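# Route PSU cable through case wall, seat supply in slot

## Task

Feed the power supply's cable through the hole in the computer case's internal wall until the entire plug sits in the far compartment, clearly distant from that wall, with the cable between the supply and the wall pulled fairly taut. Stand the supply upright on the case floor inside the rear-panel slot, cable end facing inward and its end plate pressed flush to the panel's outer face. The case must remain flat on the table with nothing beneath its feet, and no unrelated object may touch the supply, the cable or the plug. Everything must stay put on its own without the robot holding it. Finally release and withdraw the grippers.

## Robot and tools

Robot: two 6-joint arms, left_arm and right_arm, each with a parallel gripper. The names are not sides of any picture; left_arm sits on the +y side.

Frame: one shared world frame. Origin on the table surface midway between the arms, +x out across the table, +z upward. Positions are metres, orientations are quaternions in w,x,y,z order, linear speeds m/s, angular speeds rad/s. The reported hand position can be somewhat wrong, more so when the arm is stretched far.

Gripper: fingers extend along the gripper's +z axis and move apart along its y axis. The reported end_effector_position is the spot between the pads with fingers shut, roughly 2 cm short of the tips; closing pushes the tips about 10 mm further along +z.

execute_actions(actions, pictures). actions is a list holding zero or one item. Empty list: no motion, just returns the state. Move item: {"rows": [...], "steps": n} with 1 to 15 rows and steps 1 to 15 (default 15); each step lasts 1/30 s, row k drives step k, and the final row repeats for leftover steps. Wait item: {"steps": n} only, n up to 300, counted from the previous result, so your reply time eats into it. pictures (boolean) toggles images; they come by default.

Row layout: a single list of 14 numbers, each in [-1, 1], covering both arms every time. Positions 1-6: left_arm waist, shoulder, elbow, forearm roll, wrist pitch, wrist roll; position 7: left opening; positions 8-13: the same six joints of right_arm; position 14: right opening. The joint entries are offsets in joint space, scaled so 1.0 = 2.036 rad. Their reference is the joint angles printed in the latest result that contains them; before any such result in the scene, and for a second or later call inside one reply, the reference is the pose at the start of the action. Offsets do not stack from row to row. An all-zero joint entry therefore returns the arm to the reference angles, it does not hold still. Opening is absolute, not an offset: +1 wide open, -1 shut.

Joint ranges (rad), per arm in the same order: waist -6.283..6.283, shoulder -2.059..2.094, elbow -3.927..0.192, forearm roll -6.283..6.283, wrist pitch -1.693..3.142, wrist roll -6.283..6.283. A call aiming more than 0.010 rad outside a range is refused entirely and nothing moves. True ends may differ by up to 0.010 rad; targets beyond them are clipped and a "joint sent to its limit" note appears (possibly referring to an earlier, still-running action). No note does not prove there is room left.

Motion limits: joint targets move at most 3.14 rad/s, take 0.16 s to reach that speed, and all joints of an arm are timed to finish together. Each step's target stays within 0.623 rad of the measured angle, and if it would put the gripper more than 70 mm from its measured spot, the whole arm's targets are pulled back. Big offsets thus need several actions.

Waiting: between calls the arms keep heading for the last row sent, until everything has nearly stopped (a stalled move counts as stopped) or a HELD step occurs; after that only a new action pushes further. Fingers already moving finish their motion.

Result lines: per-arm state line (position, quaternion, velocities). Joint positions / Joint velocities: one block per arm, six joints (rad, rad/s) then pad gap (m, m/s; 0.084 m is fully open). grip_measured: measured opening on the command scale. "joint command not followed": the clearance check altered or blocked targets on some steps; the rest of the row still ran. HELD: marks steps where your row was partly or wholly not sent. MOTOR HOT appears from 65 °C; at 80 °C an OVER-TEMPERATURE FAULT brakes that arm until it cools. Holding loads heats motors, even while you think. Torque fault: if contact load hits a joint limit (waist 47.5, shoulder 47.5, elbow 28.5, forearm roll 28.5, wrist pitch 19, wrist roll 19 N m, including held weight), that arm backs the joint off slightly, freezes 10 s and drops the rest of the call.

Gripping: to hold something, command an opening clearly under grip_measured; the larger the gap, the harder the squeeze (about 24 N per pad for items up to ~6 cm, weaker on some grippers). Sending back the measured value still clamps lightly, less on wider parts, which may slip. -1 gives full force on parts at least ~0.5 mm thick. Closing fast can hit harder, sometimes forcing the fingers open.

zoom_image(camera, region): camera is cam_high, cam_left_wrist or cam_right_wrist; region [x0, y0, x1, y1] in pixels of that camera's most recent full image, origin top-left, at most 504 x 504. Returns an enlarged view.

Cameras: all 896x504. cam_high is fixed overhead; the wrist cameras ride on each hand and their poses derive from reported joints. Calibration (intrinsics, distortion, world-to-camera transforms) is provided but can be off by a few degrees and millimetres.

finished_scene(scene): integer number of the current scene. Replying without any tool call ends everything.

Avoid: knocking or placing anything off the table (immediate failure), arms striking or pressing each other, drops, slams, hard collisions and heavy shoves. Loose items may occasionally be nudged by an outside push, so check the final state. Before finishing, open the grippers and move them away so nothing depends on the robot.

Each tool is called after ">>>" by a JSON object that holds its "name" and its "arguments", one argument or row to a line.

## Session

>>> {"name": "execute_actions", "arguments": {
  "actions": []
}}

Scene clock: 0.00 s of 5400.00 s.
left_arm: end_effector_position=(-0.0178, +0.5270, +0.1723) grip_measured=+0.50 end_effector_quat_wxyz=(+0.005, -0.412, +0.892, +0.185) end_effector_velocity=(+0.000, +0.000, +0.000) end_effector_angular_velocity=(+0.000, -0.000, +0.001) | right_arm: end_effector_position=(+0.6867, -0.2043, +0.2914) grip_measured=+1.00 end_effector_quat_wxyz=(-0.181, +0.610, -0.705, +0.314) end_effector_velocity=(+0.000, -0.000, +0.000) end_effector_angular_velocity=(-0.001, -0.000, +0.001)
Joint positions: left_arm=[ 1.451 -1.357  0.005  0.143  1.003 -2.423  0.065] | right_arm=[ 0.324  0.567 -1.824 -0.607  0.696  2.314  0.084]
Joint velocities: left_arm=[-0.    -0.     0.    -0.    -0.    -0.001 -0.   ] | right_arm=[-0.    -0.    -0.     0.     0.    -0.002 -0.   ]

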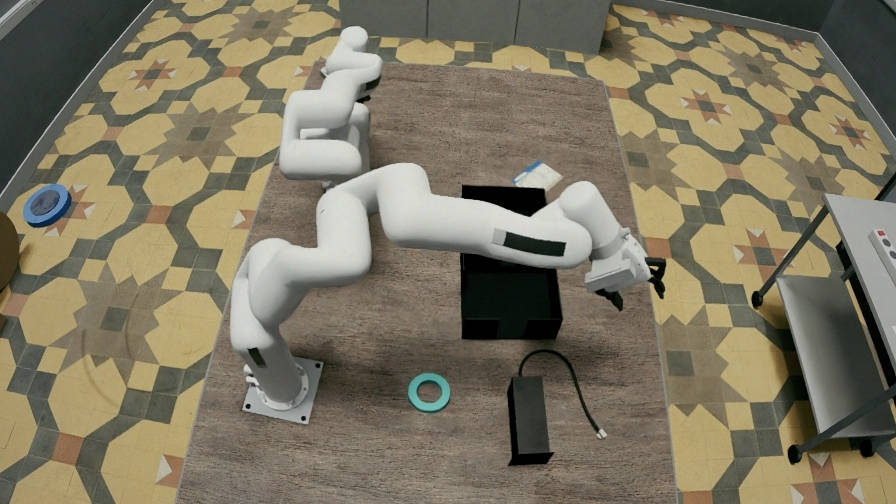

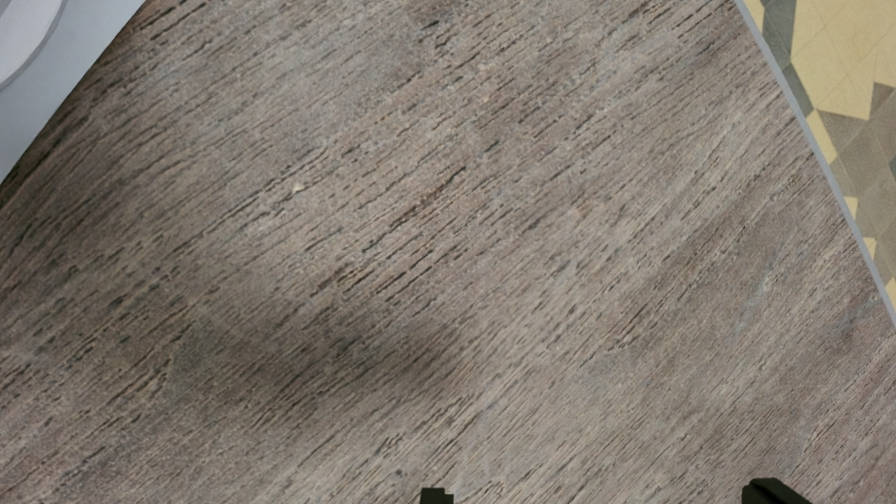

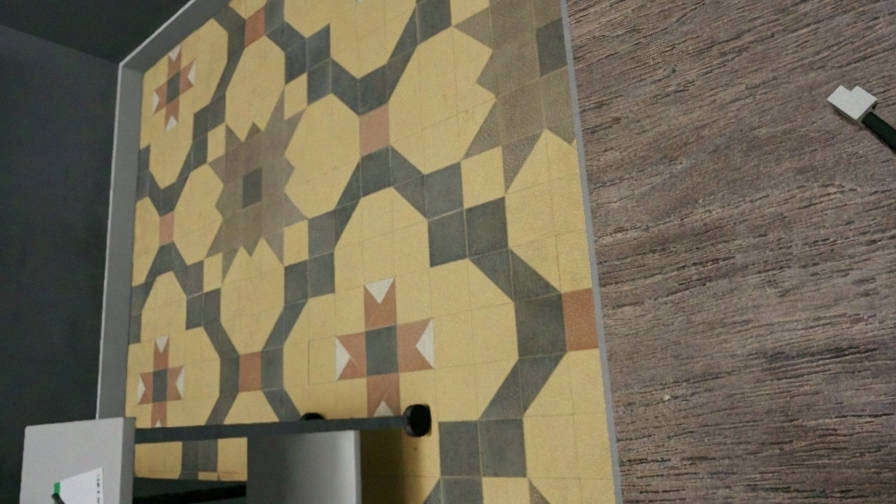

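>>> {"name": "execute_actions", "arguments": {
  "actions": [
    {"rows": [[0,0,0,0,0,0,1, -0.159,-0.573,0.699,0.298,0.149,-0.94,1]], "steps": 15}
  ],
  "pictures": false
}}

>>> {"name": "execute_actions", "arguments": {
  "actions": [
    {"steps": 40}
  ]
}}

Scene clock: 11.57 s of 5400.00 s.
left_arm: end_effector_position=(-0.0178, +0.5270, +0.1723) grip_measured=+1.00 end_effector_quat_wxyz=(+0.005, -0.412, +0.892, +0.185) end_effector_velocity=(+0.000, -0.000, -0.000) end_effector_angular_velocity=(-0.000, +0.001, -0.002) | right_arm: end_effector_position=(+0.5731, -0.3164, +0.3109) grip_measured=+1.00 end_effector_quat_wxyz=(-0.100, +0.641, -0.728, +0.222) end_effector_velocity=(-0.333, -0.163, +0.044) end_effector_angular_velocity=(+0.060, +0.496, +0.322)
Joint positions: left_arm=[ 1.451 -1.357  0.005  0.143  1.003 -2.423  0.084] | right_arm=[ 0.166  0.191 -1.449 -0.312  0.843  1.939  0.084]
Joint velocities: left_arm=[-0.    -0.     0.     0.    -0.     0.002  0.   ] | right_arm=[-0.303 -1.009  0.999  0.569  0.283 -1.002  0.   ]
Steps of this call (steps 1 to 90: nothing new was sent; then 8.07 s passed at rest; steps 91 to 105: all 15 steps of this action). Readings (joint positions):
91: left_arm=[1.451 -1.357 0.005 0.143 1.003 -2.423] | right_arm=[0.324 0.566 -1.824 -0.607 0.696 2.314]
92: left_arm=[1.451 -1.357 0.005 0.143 1.003 -2.423] | right_arm=[0.323 0.563 -1.819 -0.603 0.698 2.309]
94: left_arm=[1.451 -1.357 0.005 0.143 1.003 -2.423] | right_arm=[0.307 0.528 -1.779 -0.566 0.716 2.271]
98: left_arm=[1.451 -1.357 0.005 0.143 1.003 -2.423] | right_arm=[0.246 0.411 -1.669 -0.463 0.768 2.158]
105: the state above

Scene clock: 12.90 s of 5400.00 s.
left_arm: end_effector_position=(-0.0178, +0.5270, +0.1723) grip_measured=+1.00 end_effector_quat_wxyz=(+0.005, -0.412, +0.892, +0.185) end_effector_velocity=(+0.000, +0.000, +0.000) end_effector_angular_velocity=(+0.001, +0.000, -0.001) | right_arm: end_effector_position=(+0.2330, -0.3497, +0.1620) grip_measured=+1.00 end_effector_quat_wxyz=(+0.000, +0.970, -0.243, +0.002) end_effector_velocity=(-0.009, +0.001, -0.007) end_effector_angular_velocity=(+0.005, +0.014, +0.062)
Joint positions: left_arm=[ 1.451 -1.357  0.005  0.143  1.003 -2.423  0.084] | right_arm=[ 0.001 -0.598 -0.404 -0.001  0.999  0.408  0.084]
Joint velocities: left_arm=[-0.001 -0.    -0.001 -0.    -0.     0.001 -0.   ] | right_arm=[-0.003 -0.015  0.027  0.005  0.003 -0.068  0.   ]
Steps of this call (steps 1 to 40: the robot went on to your last target). Readings (joint positions):
1: left_arm=[1.451 -1.357 0.005 0.143 1.003 -2.423] | right_arm=[0.156 0.157 -1.415 -0.294 0.853 1.905]
2: left_arm=[1.451 -1.357 0.005 0.143 1.003 -2.423] | right_arm=[0.146 0.123 -1.380 -0.276 0.862 1.870]
4: left_arm=[1.451 -1.357 0.005 0.143 1.003 -2.423] | right_arm=[0.129 0.053 -1.311 -0.243 0.878 1.801]
8: left_arm=[1.451 -1.357 0.005 0.143 1.003 -2.423] | right_arm=[0.099 -0.090 -1.167 -0.187 0.906 1.656]
40: the state above
camera_calibration (this result's frames):
cam_right_wrist: T_world_to_cam=[[-0.472347, -0.881204, -0.0191844, -0.158815], [-0.881266, 0.472554, -0.00794238, 0.438886], [0.0160645, 0.013155, -0.999784, 0.293291], [0, 0, 0, 1]] pos_world=[0.307048, -0.351203, 0.293667]

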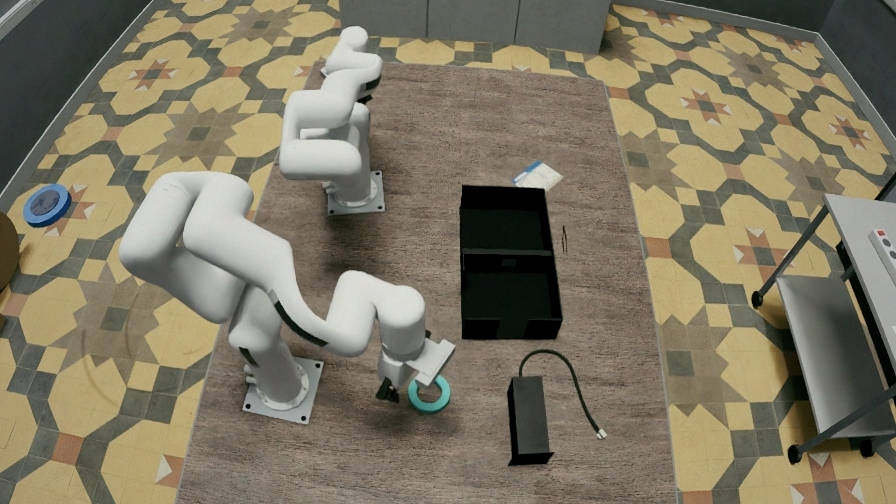

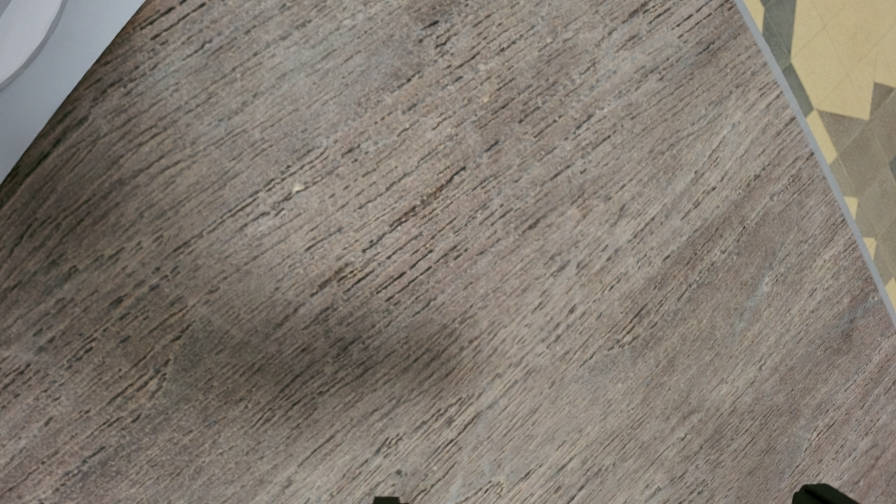

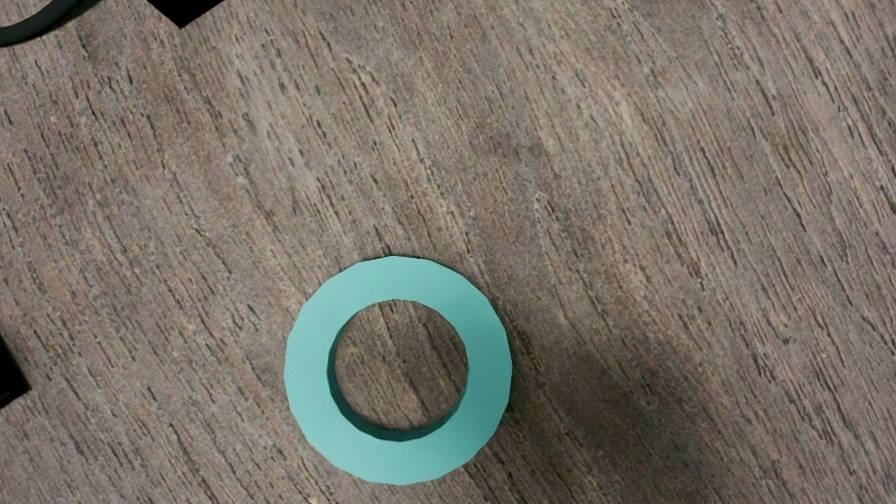

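>>> {"name": "zoom_image", "arguments": {
  "camera": "cam_high",
  "region": [400, 140, 660, 480]
}}

Region (400, 140, 660, 480) of cam_high's 896x504 image, scaled by 1.482, with more detail than that image has; it fills the left 385 columns of this view, and the rest is white.

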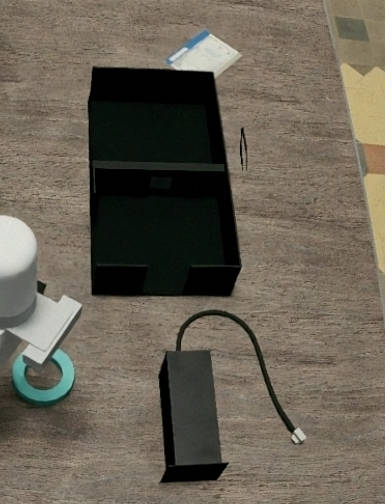

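>>> {"name": "execute_actions", "arguments": {
  "actions": [
    {"rows": [[0,0,0,0,0,0,1, 0.1645,0.364,-0.6906,0,0.328,-0.076,1]], "steps": 15}
  ],
  "pictures": false
}}

>>> {"name": "execute_actions", "arguments": {
  "actions": [
    {"steps": 40}
  ]
}}

Scene clock: 37.80 s of 5400.00 s.
left_arm: end_effector_position=(-0.0178, +0.5270, +0.1723) grip_measured=+1.00 end_effector_quat_wxyz=(+0.005, -0.412, +0.892, +0.185) end_effector_velocity=(-0.000, -0.000, -0.000) end_effector_angular_velocity=(-0.000, +0.000, -0.000) | right_arm: end_effector_position=(+0.2930, -0.2685, +0.2116) grip_measured=+1.00 end_effector_quat_wxyz=(+0.041, +0.981, -0.065, -0.177) end_effector_velocity=(+0.271, +0.117, +0.234) end_effector_angular_velocity=(+0.082, -0.308, +0.295)
Joint positions: left_arm=[ 1.451 -1.357  0.005  0.143  1.003 -2.423  0.084] | right_arm=[ 0.245 -0.075 -1.04  -0.001  1.481  0.293  0.084]
Joint velocities: left_arm=[ 0.    -0.     0.    -0.    -0.     0.001 -0.   ] | right_arm=[ 0.206  0.494 -1.242 -0.002  0.431 -0.095  0.   ]
Steps of this call (steps 1 to 30: the robot went on to your last target; steps 31 to 90: nothing new was sent; then 21.40 s passed at rest; steps 91 to 105: all 15 steps of this action). Readings (joint positions):
91: left_arm=[1.451 -1.357 0.005 0.143 1.003 -2.423] | right_arm=[0.000 -0.600 -0.401 -0.001 1.000 0.401]
92: left_arm=[1.451 -1.357 0.005 0.143 1.003 -2.423] | right_arm=[0.002 -0.596 -0.405 -0.001 1.005 0.399]
94: left_arm=[1.451 -1.357 0.005 0.143 1.003 -2.423] | right_arm=[0.024 -0.555 -0.446 -0.001 1.049 0.389]
98: left_arm=[1.451 -1.357 0.005 0.143 1.003 -2.423] | right_arm=[0.141 -0.323 -0.681 -0.001 1.271 0.339]
105: the state above

Scene clock: 39.13 s of 5400.00 s.
left_arm: end_effector_position=(-0.0178, +0.5270, +0.1723) grip_measured=+1.00 end_effector_quat_wxyz=(+0.005, -0.412, +0.892, +0.185) end_effector_velocity=(-0.000, +0.000, +0.000) end_effector_angular_velocity=(+0.001, +0.000, +0.001) | right_arm: end_effector_position=(+0.4302, -0.2006, +0.3997) grip_measured=+1.00 end_effector_quat_wxyz=(+0.000, +1.000, -0.001, +0.000) end_effector_velocity=(+0.000, +0.000, +0.001) end_effector_angular_velocity=(+0.000, -0.002, -0.000)
Joint positions: left_arm=[ 1.451 -1.357  0.005  0.143  1.003 -2.423  0.084] | right_arm=[ 0.335  0.143 -1.81  -0.001  1.667  0.253  0.084]
Joint velocities: left_arm=[ 0.001 -0.    -0.001 -0.     0.    -0.     0.   ] | right_arm=[ 0.    -0.    -0.002 -0.    -0.     0.    -0.   ]
Steps of this call (steps 1 to 40: the robot went on to your last target). Readings (joint positions):
1: left_arm=[1.451 -1.357 0.005 0.143 1.003 -2.423] | right_arm=[0.252 -0.059 -1.081 -0.001 1.494 0.290]
2: left_arm=[1.451 -1.357 0.005 0.143 1.003 -2.423] | right_arm=[0.258 -0.045 -1.121 -0.001 1.507 0.287]
4: left_arm=[1.451 -1.357 0.005 0.143 1.003 -2.423] | right_arm=[0.268 -0.020 -1.198 -0.001 1.528 0.283]
8: left_arm=[1.451 -1.357 0.005 0.143 1.003 -2.423] | right_arm=[0.285 0.020 -1.347 -0.001 1.563 0.275]
40: the state above
camera_calibration (this result's frames):
cam_right_wrist: T_world_to_cam=[[-0.00329245, -0.999839, -0.0176552, -0.155919], [-0.999981, 0.00338246, -0.00507054, 0.49997], [0.00512944, 0.0176382, -0.999831, 0.531345], [0, 0, 0, 1]] pos_world=[0.496722, -0.166957, 0.531037]

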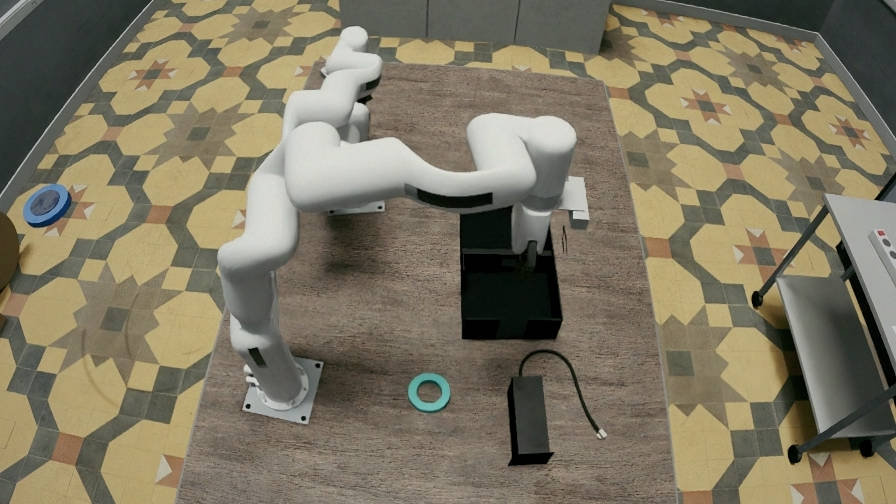

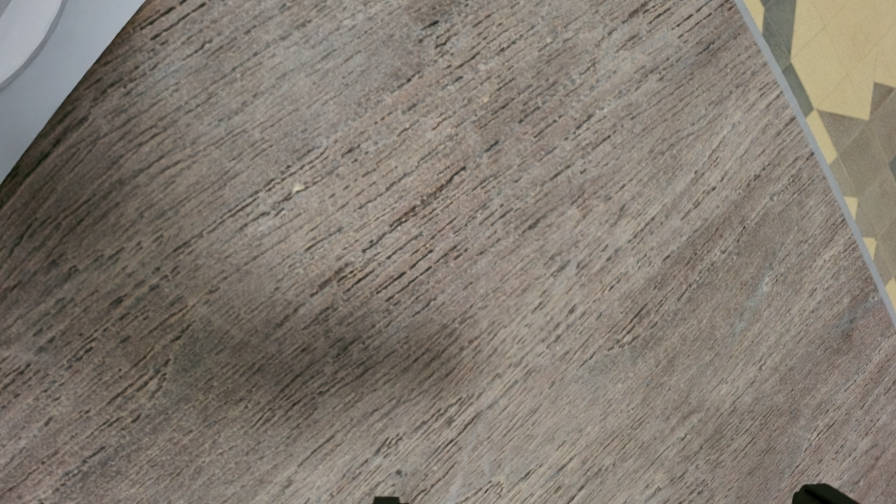

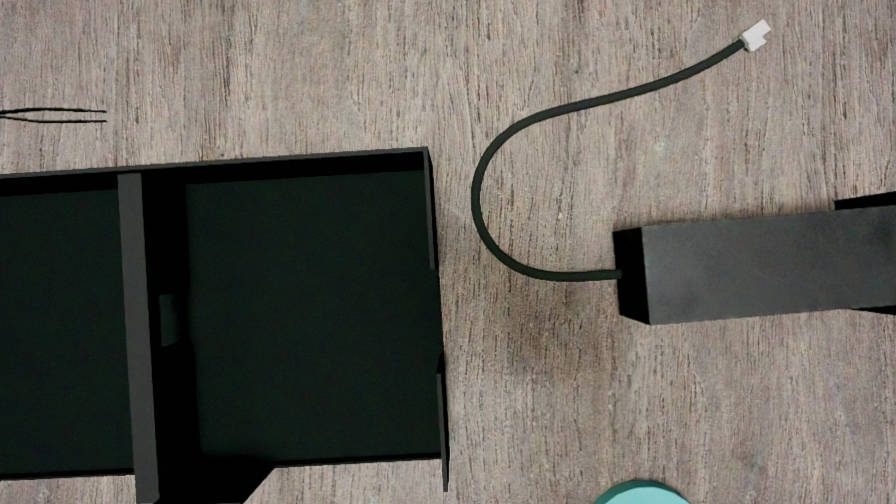

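>>> {"name": "zoom_image", "arguments": {
  "camera": "cam_right_wrist",
  "region": [100, 130, 500, 504]
}}

>>> {"name": "zoom_image", "arguments": {
  "camera": "cam_right_wrist",
  "region": [380, 220, 520, 420]
}}

Region (100, 130, 500, 504) of cam_right_wrist's 896x504 image, scaled by 1.260, with more detail than that image has; it fills the top 471 rows of this view, and the rest is white.

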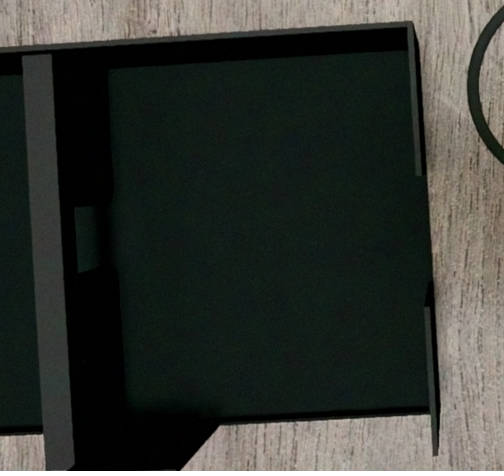

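Region (380, 220, 520, 420) of cam_right_wrist's 896x504 image, scaled by 2.520, with more detail than that image has; it fills the left 353 columns of this view, and the rest is white.

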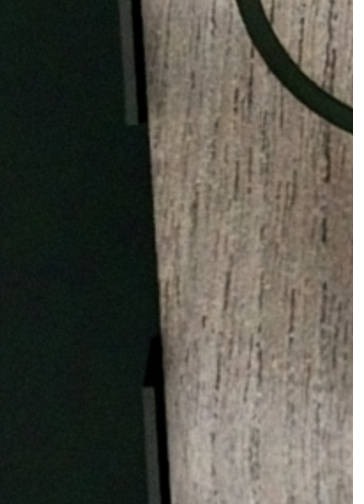

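>>> {"name": "execute_actions", "arguments": {
  "actions": [
    {"rows": [[0,0,0,0,0,0,1, -0.154,0.3472,-0.0722,0,-0.3732,0.410,-0.2]], "steps": 15}
  ],
  "pictures": false
}}

>>> {"name": "execute_actions", "arguments": {
  "actions": [
    {"steps": 40}
  ]
}}

Scene clock: 80.07 s of 5400.00 s.
left_arm: end_effector_position=(-0.0178, +0.5270, +0.1723) grip_measured=+1.00 end_effector_quat_wxyz=(+0.005, -0.412, +0.892, +0.185) end_effector_velocity=(+0.000, -0.000, -0.000) end_effector_angular_velocity=(-0.000, -0.000, -0.001) | right_arm: end_effector_position=(+0.5466, -0.2504, +0.2943) grip_measured=-0.22 end_effector_quat_wxyz=(-0.011, +0.976, -0.213, +0.034) end_effector_velocity=(+0.233, -0.140, -0.263) end_effector_angular_velocity=(+0.078, -0.179, -1.061)
Joint positions: left_arm=[ 1.451 -1.357  0.005  0.143  1.003 -2.423  0.084] | right_arm=[ 0.208  0.422 -1.869 -0.001  1.376  0.553  0.035]
Joint velocities: left_arm=[-0.001  0.     0.    -0.     0.     0.    -0.   ] | right_arm=[-0.275  0.633 -0.129 -0.001 -0.691  0.789 -0.   ]
Steps of this call (steps 1 to 15: the robot went on to your last target; steps 16 to 90: nothing new was sent; then 37.43 s passed at rest; steps 91 to 105: all 15 steps of this action). Readings (joint positions):
91: left_arm=[1.451 -1.357 0.005 0.143 1.003 -2.423] | right_arm=[0.335 0.143 -1.810 -0.001 1.666 0.253]
92: left_arm=[1.451 -1.357 0.005 0.143 1.003 -2.423] | right_arm=[0.334 0.146 -1.812 -0.001 1.662 0.257]
94: left_arm=[1.451 -1.357 0.005 0.143 1.003 -2.423] | right_arm=[0.318 0.176 -1.825 -0.001 1.626 0.293]
98: left_arm=[1.451 -1.357 0.005 0.143 1.003 -2.423] | right_arm=[0.273 0.272 -1.838 -0.001 1.537 0.383]
105: the state above

Scene clock: 81.40 s of 5400.00 s.
left_arm: end_effector_position=(-0.0178, +0.5270, +0.1723) grip_measured=+1.00 end_effector_quat_wxyz=(+0.005, -0.412, +0.892, +0.185) end_effector_velocity=(+0.000, +0.000, -0.000) end_effector_angular_velocity=(+0.000, -0.000, -0.000) | right_arm: end_effector_position=(+0.6559, -0.3702, +0.0998) grip_measured=-0.22 end_effector_quat_wxyz=(-0.049, +0.835, -0.541, +0.088) end_effector_velocity=(-0.000, -0.001, -0.000) end_effector_angular_velocity=(-0.000, +0.000, -0.001)
Joint positions: left_arm=[ 1.451 -1.357  0.005  0.143  1.003 -2.423  0.084] | right_arm=[ 0.022  0.849 -1.957 -0.001  0.907  1.087  0.035]
Joint velocities: left_arm=[-0.001 -0.     0.    -0.    -0.    -0.     0.   ] | right_arm=[-0.001  0.001 -0.001 -0.001  0.     0.001 -0.   ]
Steps of this call (steps 1 to 40: the robot went on to your last target). Readings (joint positions):
1: left_arm=[1.451 -1.357 0.005 0.143 1.003 -2.423] | right_arm=[0.199 0.443 -1.874 -0.001 1.353 0.579]
2: left_arm=[1.451 -1.357 0.005 0.143 1.003 -2.423] | right_arm=[0.190 0.464 -1.878 -0.001 1.330 0.606]
4: left_arm=[1.451 -1.357 0.005 0.143 1.003 -2.423] | right_arm=[0.171 0.506 -1.887 -0.001 1.283 0.658]
8: left_arm=[1.451 -1.357 0.005 0.143 1.003 -2.423] | right_arm=[0.135 0.591 -1.904 -0.001 1.191 0.764]
40: the state above
camera_calibration (this result's frames):
cam_right_wrist: T_world_to_cam=[[-0.891394, -0.409394, -0.194455, 0.488693], [-0.397699, 0.912306, -0.0976376, 0.67539], [0.217375, -0.0096989, -0.97604, 0.0816782], [0, 0, 0, 1]] pos_world=[0.686465, -0.415303, 0.240694]

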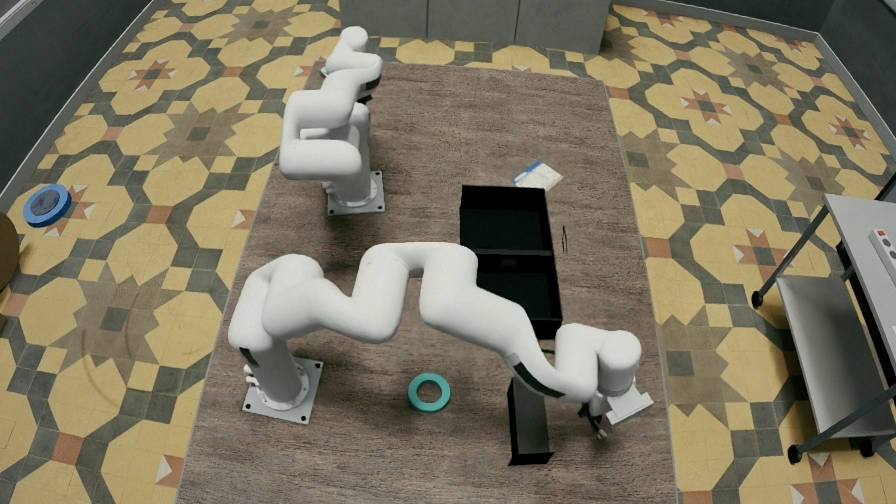

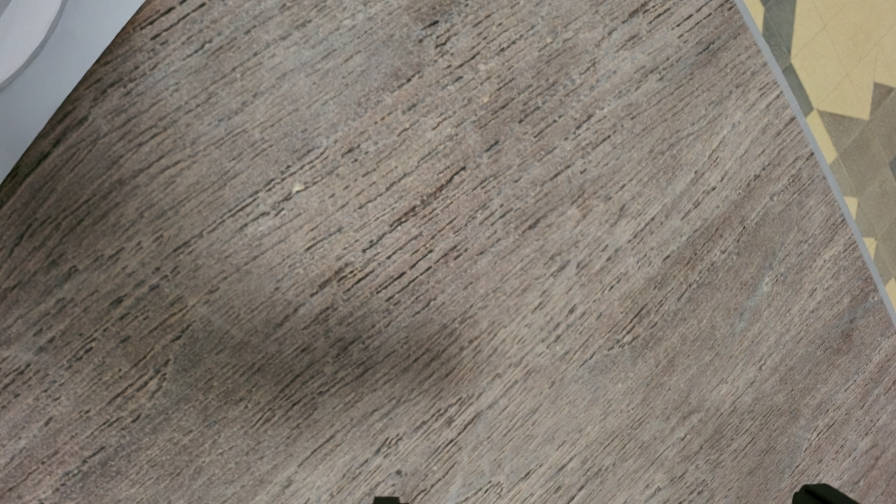

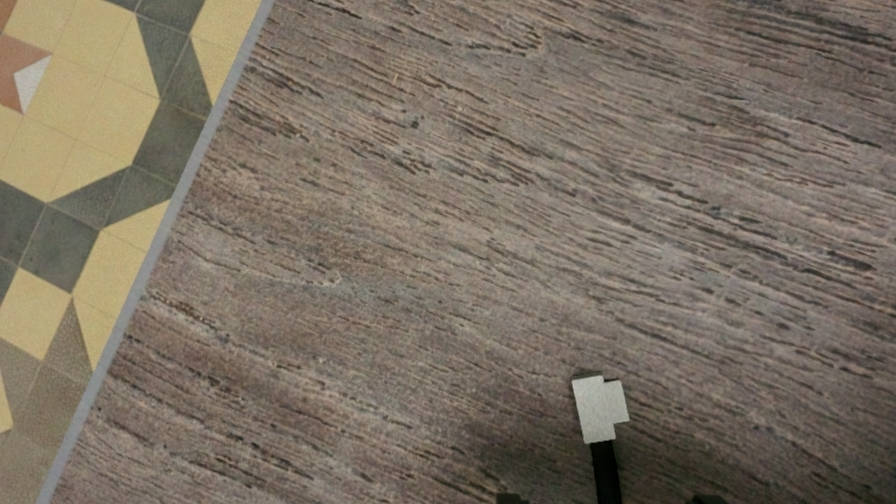

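>>> {"name": "execute_actions", "arguments": {
  "actions": [
    {"rows": [[0,0,0,0,0,0,1, 0.009,0.0333,0.0543,0,-0.0871,-0.0368,-0.2]], "steps": 15}
  ],
  "pictures": false
}}

>>> {"name": "execute_actions", "arguments": {
  "actions": [
    {"steps": 15}
  ]
}}

Scene clock: 87.87 s of 5400.00 s.
left_arm: end_effector_position=(-0.0178, +0.5270, +0.1723) grip_measured=+1.00 end_effector_quat_wxyz=(+0.005, -0.412, +0.892, +0.185) end_effector_velocity=(-0.000, +0.000, -0.000) end_effector_angular_velocity=(-0.000, +0.001, -0.002) | right_arm: end_effector_position=(+0.6478, -0.3571, +0.0280) grip_measured=-0.21 end_effector_quat_wxyz=(-0.048, +0.859, -0.502, +0.091) end_effector_velocity=(+0.008, +0.001, +0.008) end_effector_angular_velocity=(-0.004, -0.036, +0.015)
Joint positions: left_arm=[ 1.451 -1.357  0.005  0.143  1.003 -2.423  0.084] | right_arm=[ 0.04   0.913 -1.852 -0.001  0.732  1.014  0.035]
Joint velocities: left_arm=[ 0.     0.     0.     0.    -0.     0.002  0.   ] | right_arm=[ 0.001 -0.008  0.004  0.001 -0.031 -0.015 -0.   ]
Steps of this call (steps 1 to 15: the robot went on to your last target; steps 16 to 90: nothing new was sent; then 2.97 s passed at rest; steps 91 to 105: all 15 steps of this action). Readings (joint positions):
91: left_arm=[1.451 -1.357 0.005 0.143 1.003 -2.423] | right_arm=[0.022 0.850 -1.957 -0.001 0.907 1.087]
92: left_arm=[1.451 -1.357 0.005 0.143 1.003 -2.423] | right_arm=[0.022 0.851 -1.955 -0.001 0.902 1.085]
94: left_arm=[1.451 -1.357 0.005 0.143 1.003 -2.423] | right_arm=[0.025 0.861 -1.937 -0.001 0.862 1.069]
98: left_arm=[1.451 -1.357 0.005 0.143 1.003 -2.423] | right_arm=[0.037 0.908 -1.864 -0.001 0.770 1.029]
105: the state above

Scene clock: 88.37 s of 5400.00 s.
left_arm: end_effector_position=(-0.0178, +0.5270, +0.1723) grip_measured=+1.00 end_effector_quat_wxyz=(+0.005, -0.412, +0.892, +0.185) end_effector_velocity=(+0.000, +0.000, +0.000) end_effector_angular_velocity=(+0.000, +0.000, -0.001) | right_arm: end_effector_position=(+0.6475, -0.3568, +0.0266) grip_measured=-0.21 end_effector_quat_wxyz=(-0.047, +0.859, -0.502, +0.091) end_effector_velocity=(-0.001, +0.000, -0.002) end_effector_angular_velocity=(+0.001, +0.003, -0.001)
Joint positions: left_arm=[ 1.451 -1.357  0.005  0.143  1.003 -2.423  0.084] | right_arm=[ 0.04   0.914 -1.849 -0.001  0.729  1.012  0.035]
Joint velocities: left_arm=[-0.    -0.    -0.    -0.    -0.     0.001  0.   ] | right_arm=[ 0.     0.002  0.001  0.001 -0.     0.001  0.   ]
Steps of this call (steps 1 to 15: the robot went on to your last target). Readings (joint positions):
1: left_arm=[1.451 -1.357 0.005 0.143 1.003 -2.423] | right_arm=[0.040 0.913 -1.851 -0.001 0.731 1.014]
2: left_arm=[1.451 -1.357 0.005 0.143 1.003 -2.423] | right_arm=[0.040 0.913 -1.851 -0.001 0.731 1.013]
4: left_arm=[1.451 -1.357 0.005 0.143 1.003 -2.423] | right_arm=[0.040 0.914 -1.851 -0.001 0.730 1.013]
8: left_arm=[1.451 -1.357 0.005 0.143 1.003 -2.423] | right_arm=[0.040 0.914 -1.850 -0.001 0.729 1.013]
15: the state above
All arms were judged still, so your last target was given up. Only a new action makes them travel on or press farther. Fingers that are still opening or closing keep moving.
camera_calibration (this result's frames):
cam_right_wrist: T_world_to_cam=[[-0.849186, -0.492205, -0.191355, 0.415429], [-0.479011, 0.870468, -0.113291, 0.69084], [0.222331, -0.00454363, -0.974961, 0.0107939], [0, 0, 0, 1]] pos_world=[0.681296, -0.396829, 0.168284]

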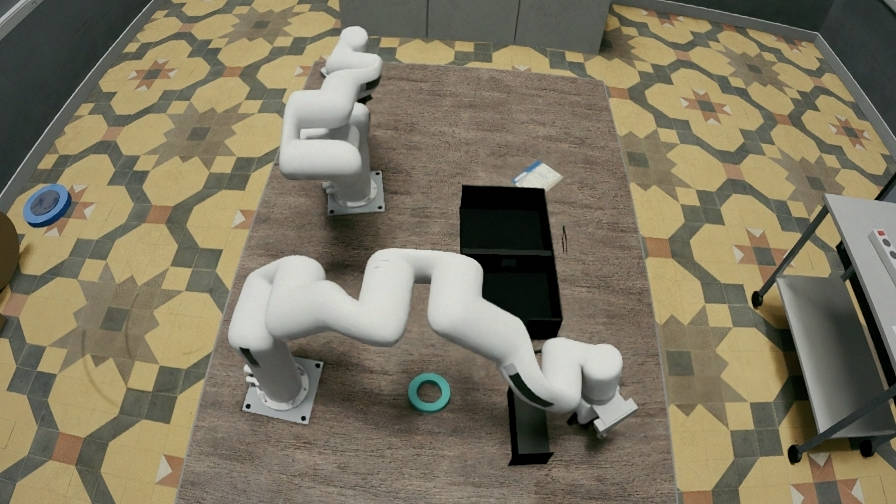

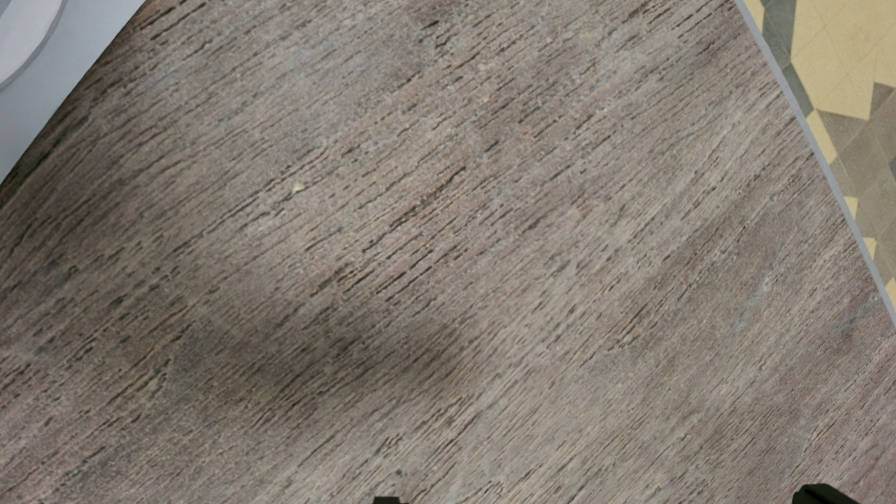

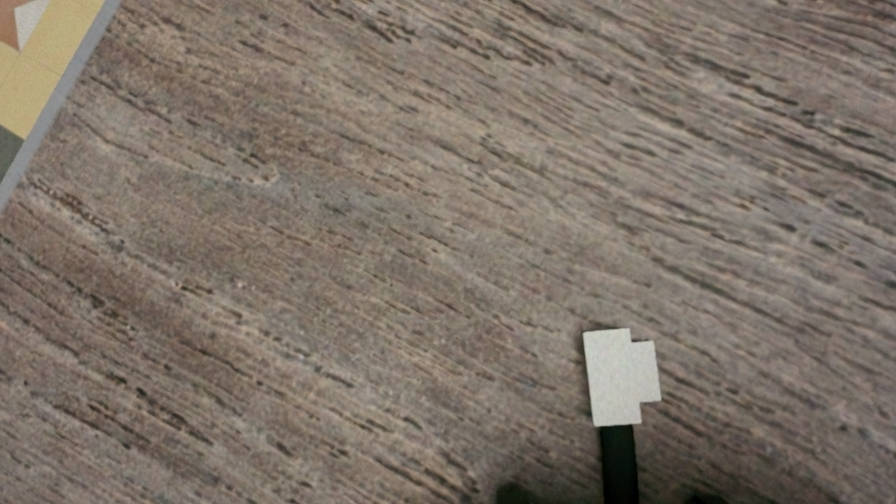

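>>> {"name": "execute_actions", "arguments": {
  "actions": [
    {"rows": [[0,0,0,0,0,0,1, 0,-0.002,0,0,0.002,0,-1]], "steps": 15}
  ],
  "pictures": false
}}

>>> {"name": "execute_actions", "arguments": {
  "actions": [
    {"steps": 15}
  ],
  "pictures": false
}}

Scene clock: 93.50 s of 5400.00 s.
left_arm: end_effector_position=(-0.0178, +0.5270, +0.1723) grip_measured=+1.00 end_effector_quat_wxyz=(+0.005, -0.412, +0.892, +0.185) end_effector_velocity=(-0.000, +0.000, +0.000) end_effector_angular_velocity=(+0.001, -0.001, +0.003) | right_arm: end_effector_position=(+0.6458, -0.3562, +0.0260) grip_measured=-0.85 end_effector_quat_wxyz=(-0.046, +0.859, -0.501, +0.089) end_effector_velocity=(+0.001, -0.000, +0.002) end_effector_angular_velocity=(-0.000, -0.003, -0.001)
Joint positions: left_arm=[ 1.451 -1.357  0.005  0.143  1.003 -2.423  0.084] | right_arm=[ 0.041  0.913 -1.847 -0.001  0.734  1.013  0.007]
Joint velocities: left_arm=[ 0.001  0.    -0.001 -0.    -0.    -0.002 -0.   ] | right_arm=[-0.001 -0.001 -0.002 -0.     0.     0.001  0.   ]
Steps of this call (steps 1 to 90: nothing new was sent; then 1.63 s passed at rest; steps 91 to 105: all 15 steps of this action). Readings (joint positions):
91: left_arm=[1.451 -1.357 0.005 0.143 1.003 -2.423] | right_arm=[0.040 0.914 -1.849 -0.001 0.730 1.013]
92: left_arm=[1.451 -1.357 0.005 0.143 1.003 -2.423] | right_arm=[0.041 0.914 -1.848 -0.001 0.731 1.013]
94: left_arm=[1.451 -1.357 0.005 0.143 1.003 -2.423] | right_arm=[0.041 0.913 -1.846 -0.001 0.733 1.013]
98: left_arm=[1.451 -1.357 0.005 0.143 1.003 -2.423] | right_arm=[0.041 0.913 -1.846 -0.001 0.734 1.013]
105: the state above

Scene clock: 94.00 s of 5400.00 s.
left_arm: end_effector_position=(-0.0178, +0.5270, +0.1723) grip_measured=+1.00 end_effector_quat_wxyz=(+0.005, -0.412, +0.892, +0.185) end_effector_velocity=(-0.000, -0.000, -0.000) end_effector_angular_velocity=(-0.000, -0.000, +0.001) | right_arm: end_effector_position=(+0.6464, -0.3569, +0.0270) grip_measured=-0.85 end_effector_quat_wxyz=(-0.047, +0.859, -0.502, +0.090) end_effector_velocity=(+0.001, -0.001, +0.002) end_effector_angular_velocity=(-0.000, -0.004, -0.002)
Joint positions: left_arm=[ 1.451 -1.357  0.005  0.143  1.003 -2.423  0.084] | right_arm=[ 0.04   0.912 -1.848 -0.001  0.733  1.012  0.007]
Joint velocities: left_arm=[ 0.001 -0.     0.001  0.    -0.    -0.    -0.   ] | right_arm=[-0.001 -0.001 -0.003 -0.    -0.     0.001  0.   ]
Steps of this call (steps 1 to 15: the robot went on to your last target). Readings (joint positions):
1: left_arm=[1.451 -1.357 0.005 0.143 1.003 -2.423] | right_arm=[0.041 0.913 -1.847 -0.001 0.734 1.013]
2: left_arm=[1.451 -1.357 0.005 0.143 1.003 -2.423] | right_arm=[0.041 0.913 -1.847 -0.001 0.734 1.013]
4: left_arm=[1.451 -1.357 0.005 0.143 1.003 -2.423] | right_arm=[0.041 0.913 -1.847 -0.001 0.734 1.012]
8: left_arm=[1.451 -1.357 0.005 0.143 1.003 -2.423] | right_arm=[0.040 0.912 -1.847 -0.001 0.733 1.012]
15: the state above
All arms were judged still, so your last target was given up. Only a new action makes them travel on or press farther. Fingers that are still opening or closing keep moving.

>>> {"name": "execute_actions", "arguments": {
  "actions": [
    {"rows": [[0,0,0,0,0,0,1, 0.0629,-0.0816,-0.1087,0,0.29,-0.6027,-1]], "steps": 15}
  ],
  "pictures": false
}}

>>> {"name": "execute_actions", "arguments": {
  "actions": [
    {"steps": 30}
  ]
}}

Scene clock: 98.40 s of 5400.00 s.
left_arm: end_effector_position=(-0.0178, +0.5270, +0.1723) grip_measured=+1.00 end_effector_quat_wxyz=(+0.005, -0.412, +0.892, +0.185) end_effector_velocity=(+0.000, +0.000, +0.000) end_effector_angular_velocity=(+0.001, -0.000, +0.000) | right_arm: end_effector_position=(+0.6188, -0.2908, +0.1399) grip_measured=-0.85 end_effector_quat_wxyz=(-0.005, +0.989, -0.148, +0.026) end_effector_velocity=(-0.099, +0.131, +0.245) end_effector_angular_velocity=(-0.144, +0.305, +2.629)
Joint positions: left_arm=[ 1.451 -1.357  0.005  0.143  1.003 -2.423  0.084] | right_arm=[ 0.136  0.787 -2.013 -0.001  1.173  0.348  0.007]
Joint velocities: left_arm=[-0.     0.    -0.001  0.     0.    -0.001  0.   ] | right_arm=[ 0.201 -0.258 -0.346  0.     0.913 -2.432  0.   ]
Steps of this call (steps 1 to 90: nothing new was sent; then 0.90 s passed at rest; steps 91 to 105: all 15 steps of this action). Readings (joint positions):
91: left_arm=[1.451 -1.357 0.005 0.143 1.003 -2.423] | right_arm=[0.040 0.910 -1.849 -0.001 0.733 1.012]
92: left_arm=[1.451 -1.357 0.005 0.143 1.003 -2.423] | right_arm=[0.041 0.910 -1.851 -0.001 0.738 1.008]
94: left_arm=[1.451 -1.357 0.005 0.143 1.003 -2.423] | right_arm=[0.047 0.902 -1.862 -0.001 0.778 0.965]
98: left_arm=[1.451 -1.357 0.005 0.143 1.003 -2.423] | right_arm=[0.084 0.854 -1.925 -0.001 0.933 0.787]
105: the state above

Scene clock: 99.40 s of 5400.00 s.
left_arm: end_effector_position=(-0.0178, +0.5270, +0.1723) grip_measured=+1.00 end_effector_quat_wxyz=(+0.005, -0.412, +0.892, +0.185) end_effector_velocity=(-0.000, -0.000, -0.001) end_effector_angular_velocity=(-0.001, -0.000, +0.001) | right_arm: end_effector_position=(+0.5997, -0.2707, +0.1793) grip_measured=-0.85 end_effector_quat_wxyz=(+0.001, +0.989, +0.148, -0.000) end_effector_velocity=(+0.000, +0.000, +0.000) end_effector_angular_velocity=(-0.000, -0.001, +0.000)
Joint positions: left_arm=[ 1.451 -1.357  0.005  0.143  1.003 -2.423  0.084] | right_arm=[ 0.168  0.746 -2.069 -0.001  1.324 -0.214  0.007]
Joint velocities: left_arm=[ 0.    -0.     0.001 -0.     0.    -0.001  0.   ] | right_arm=[ 0.    -0.    -0.001 -0.001  0.     0.     0.   ]
Steps of this call (steps 1 to 30: the robot went on to your last target). Readings (joint positions):
1: left_arm=[1.451 -1.357 0.005 0.143 1.003 -2.423] | right_arm=[0.142 0.779 -2.024 -0.001 1.202 0.264]
2: left_arm=[1.451 -1.357 0.005 0.143 1.003 -2.423] | right_arm=[0.148 0.771 -2.035 -0.001 1.228 0.179]
4: left_arm=[1.451 -1.357 0.005 0.143 1.003 -2.423] | right_arm=[0.157 0.759 -2.051 -0.001 1.270 0.021]
8: left_arm=[1.451 -1.357 0.005 0.143 1.003 -2.423] | right_arm=[0.165 0.749 -2.064 -0.001 1.310 -0.155]
30: the state above
All arms were judged still, so your last target was given up. Only a new action makes them travel on or press farther. Fingers that are still opening or closing keep moving.
camera_calibration (this result's frames):
cam_right_wrist: T_world_to_cam=[[0.29251, -0.956103, -0.0174857, -0.39491], [-0.95626, -0.292499, -0.00324529, 0.561964], [-0.00201171, 0.0176701, -0.999842, 0.315687], [0, 0, 0, 1]] pos_world=[0.653534, -0.218779, 0.310555]

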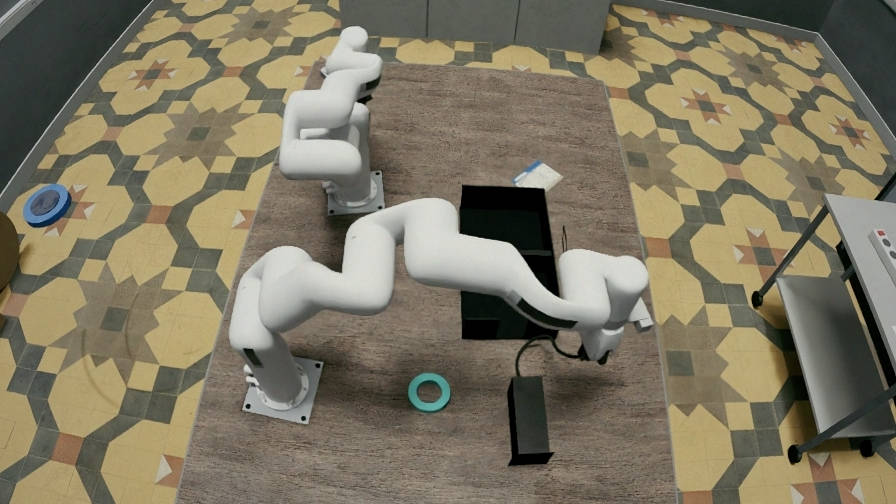

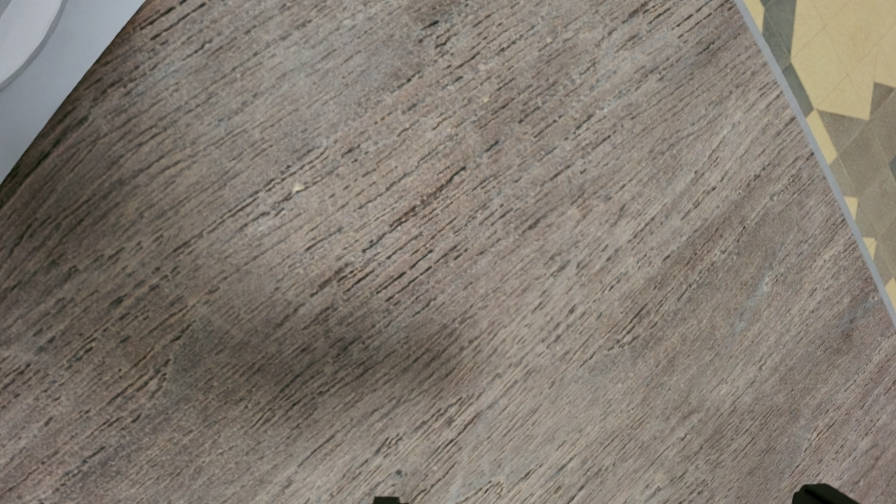

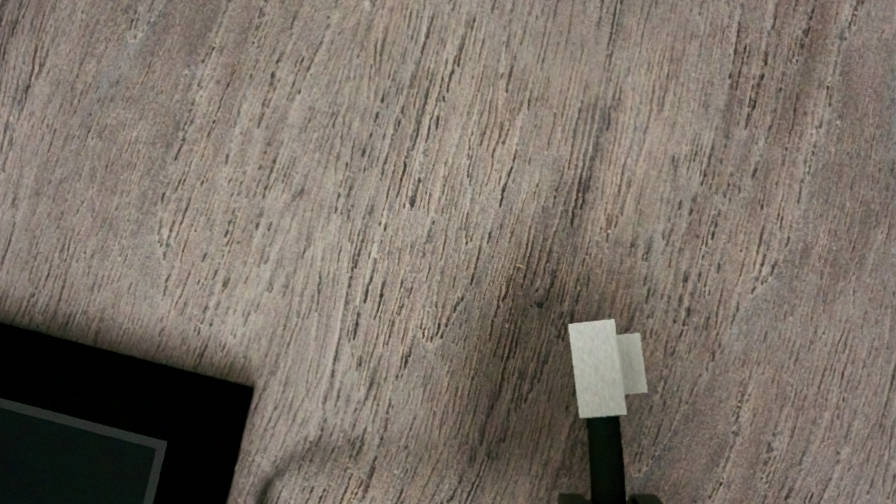

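>>> {"name": "execute_actions", "arguments": {
  "actions": [
    {"rows": [[0,0,0,0,0,0,1, 0.1947,-0.1686,0.2933,0,-0.1252,-0.459,-1]], "steps": 15}
  ],
  "pictures": false
}}

>>> {"name": "execute_actions", "arguments": {
  "actions": [
    {"steps": 30}
  ]
}}

Scene clock: 103.03 s of 5400.00 s.
left_arm: end_effector_position=(-0.0178, +0.5270, +0.1723) grip_measured=+1.00 end_effector_quat_wxyz=(+0.005, -0.412, +0.892, +0.185) end_effector_velocity=(-0.000, +0.000, +0.000) end_effector_angular_velocity=(+0.001, -0.001, +0.002) | right_arm: end_effector_position=(+0.5305, -0.1379, +0.1710) grip_measured=-0.85 end_effector_quat_wxyz=(+0.001, +0.883, +0.470, +0.000) end_effector_velocity=(-0.206, +0.268, -0.028) end_effector_angular_velocity=(-0.001, +0.002, +1.948)
Joint positions: left_arm=[ 1.451 -1.357  0.005  0.143  1.003 -2.423  0.084] | right_arm=[ 0.394  0.551 -1.731 -0.001  1.179 -0.67   0.007]
Joint velocities: left_arm=[ 0.    -0.    -0.     0.    -0.    -0.002 -0.   ] | right_arm=[ 0.515 -0.448  0.78   0.    -0.332 -1.433 -0.   ]
Steps of this call (steps 1 to 90: nothing new was sent; then 0.13 s passed at rest; steps 91 to 105: all 15 steps of this action). Readings (joint positions):
91: left_arm=[1.451 -1.357 0.005 0.143 1.003 -2.423] | right_arm=[0.168 0.746 -2.069 -0.001 1.324 -0.215]
92: left_arm=[1.451 -1.357 0.005 0.143 1.003 -2.423] | right_arm=[0.170 0.744 -2.065 -0.001 1.322 -0.219]
94: left_arm=[1.451 -1.357 0.005 0.143 1.003 -2.423] | right_arm=[0.189 0.723 -2.028 -0.002 1.305 -0.259]
98: left_arm=[1.451 -1.357 0.005 0.143 1.003 -2.423] | right_arm=[0.272 0.657 -1.915 -0.001 1.258 -0.385]
105: the state above

Scene clock: 104.03 s of 5400.00 s.
left_arm: end_effector_position=(-0.0178, +0.5270, +0.1723) grip_measured=+1.00 end_effector_quat_wxyz=(+0.005, -0.412, +0.892, +0.185) end_effector_velocity=(-0.000, +0.000, +0.001) end_effector_angular_velocity=(+0.001, +0.001, -0.002) | right_arm: end_effector_position=(+0.4526, -0.0604, +0.1596) grip_measured=-0.85 end_effector_quat_wxyz=(+0.001, +0.687, +0.727, -0.000) end_effector_velocity=(+0.000, +0.001, +0.001) end_effector_angular_velocity=(+0.001, -0.001, +0.002)
Joint positions: left_arm=[ 1.451 -1.357  0.005  0.143  1.003 -2.423  0.084] | right_arm=[ 0.564  0.403 -1.472 -0.001  1.069 -1.149  0.007]
Joint velocities: left_arm=[ 0.    -0.    -0.001  0.    -0.001  0.002  0.   ] | right_arm=[ 0.001 -0.001 -0.001  0.    -0.    -0.001 -0.   ]
Steps of this call (steps 1 to 30: the robot went on to your last target). Readings (joint positions):
1: left_arm=[1.451 -1.357 0.005 0.143 1.003 -2.423] | right_arm=[0.411 0.536 -1.704 -0.001 1.168 -0.718]
2: left_arm=[1.451 -1.357 0.005 0.143 1.003 -2.423] | right_arm=[0.428 0.521 -1.678 -0.001 1.157 -0.767]
4: left_arm=[1.451 -1.357 0.005 0.143 1.003 -2.423] | right_arm=[0.463 0.490 -1.625 -0.001 1.134 -0.866]
8: left_arm=[1.451 -1.357 0.005 0.143 1.003 -2.423] | right_arm=[0.530 0.433 -1.525 -0.001 1.092 -1.048]
30: the state above
All arms were judged still, so your last target was given up. Only a new action makes them travel on or press farther. Fingers that are still opening or closing keep moving.
camera_calibration (this result's frames):
cam_right_wrist: T_world_to_cam=[[0.998226, 0.0568264, -0.0177742, -0.409381], [0.0567776, -0.998382, -0.00323654, -0.0183737], [-0.0179293, 0.00222162, -0.999837, 0.298267], [0, 0, 0, 1]] pos_world=[0.415046, 0.00425704, 0.290883]

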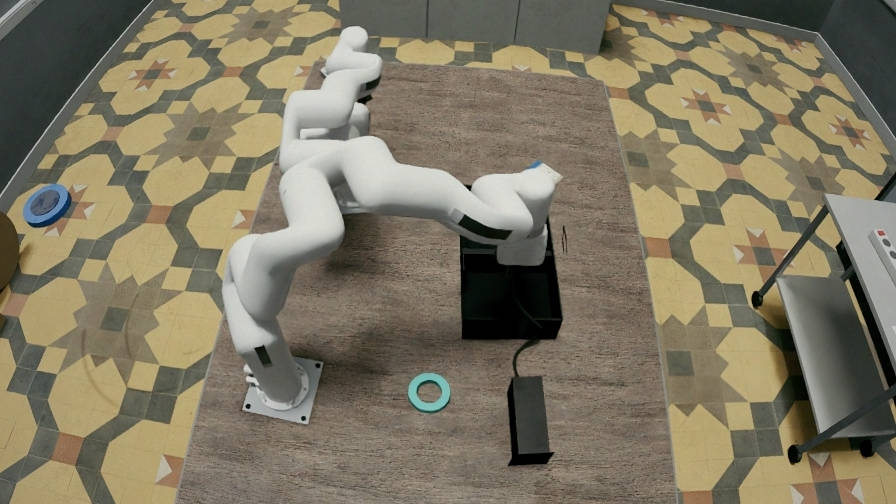

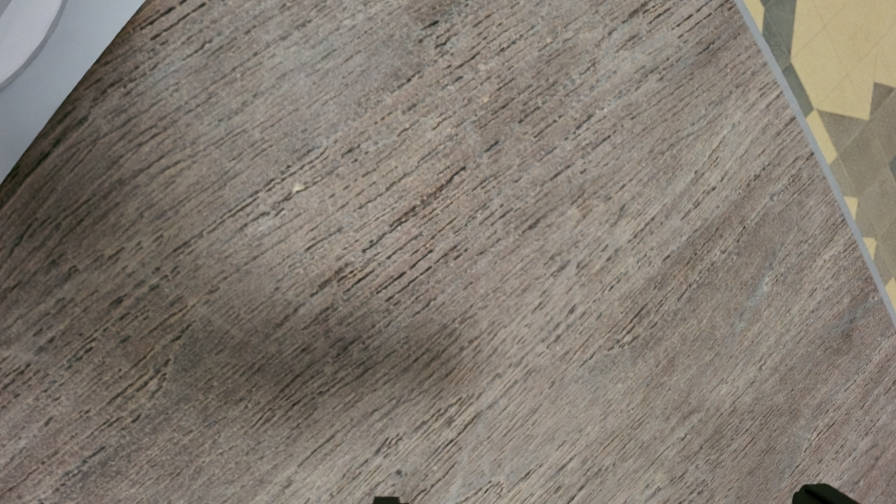

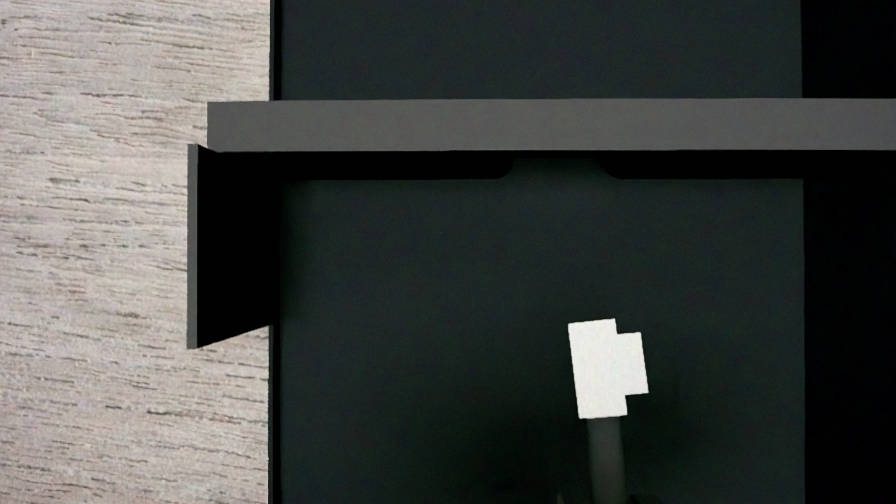

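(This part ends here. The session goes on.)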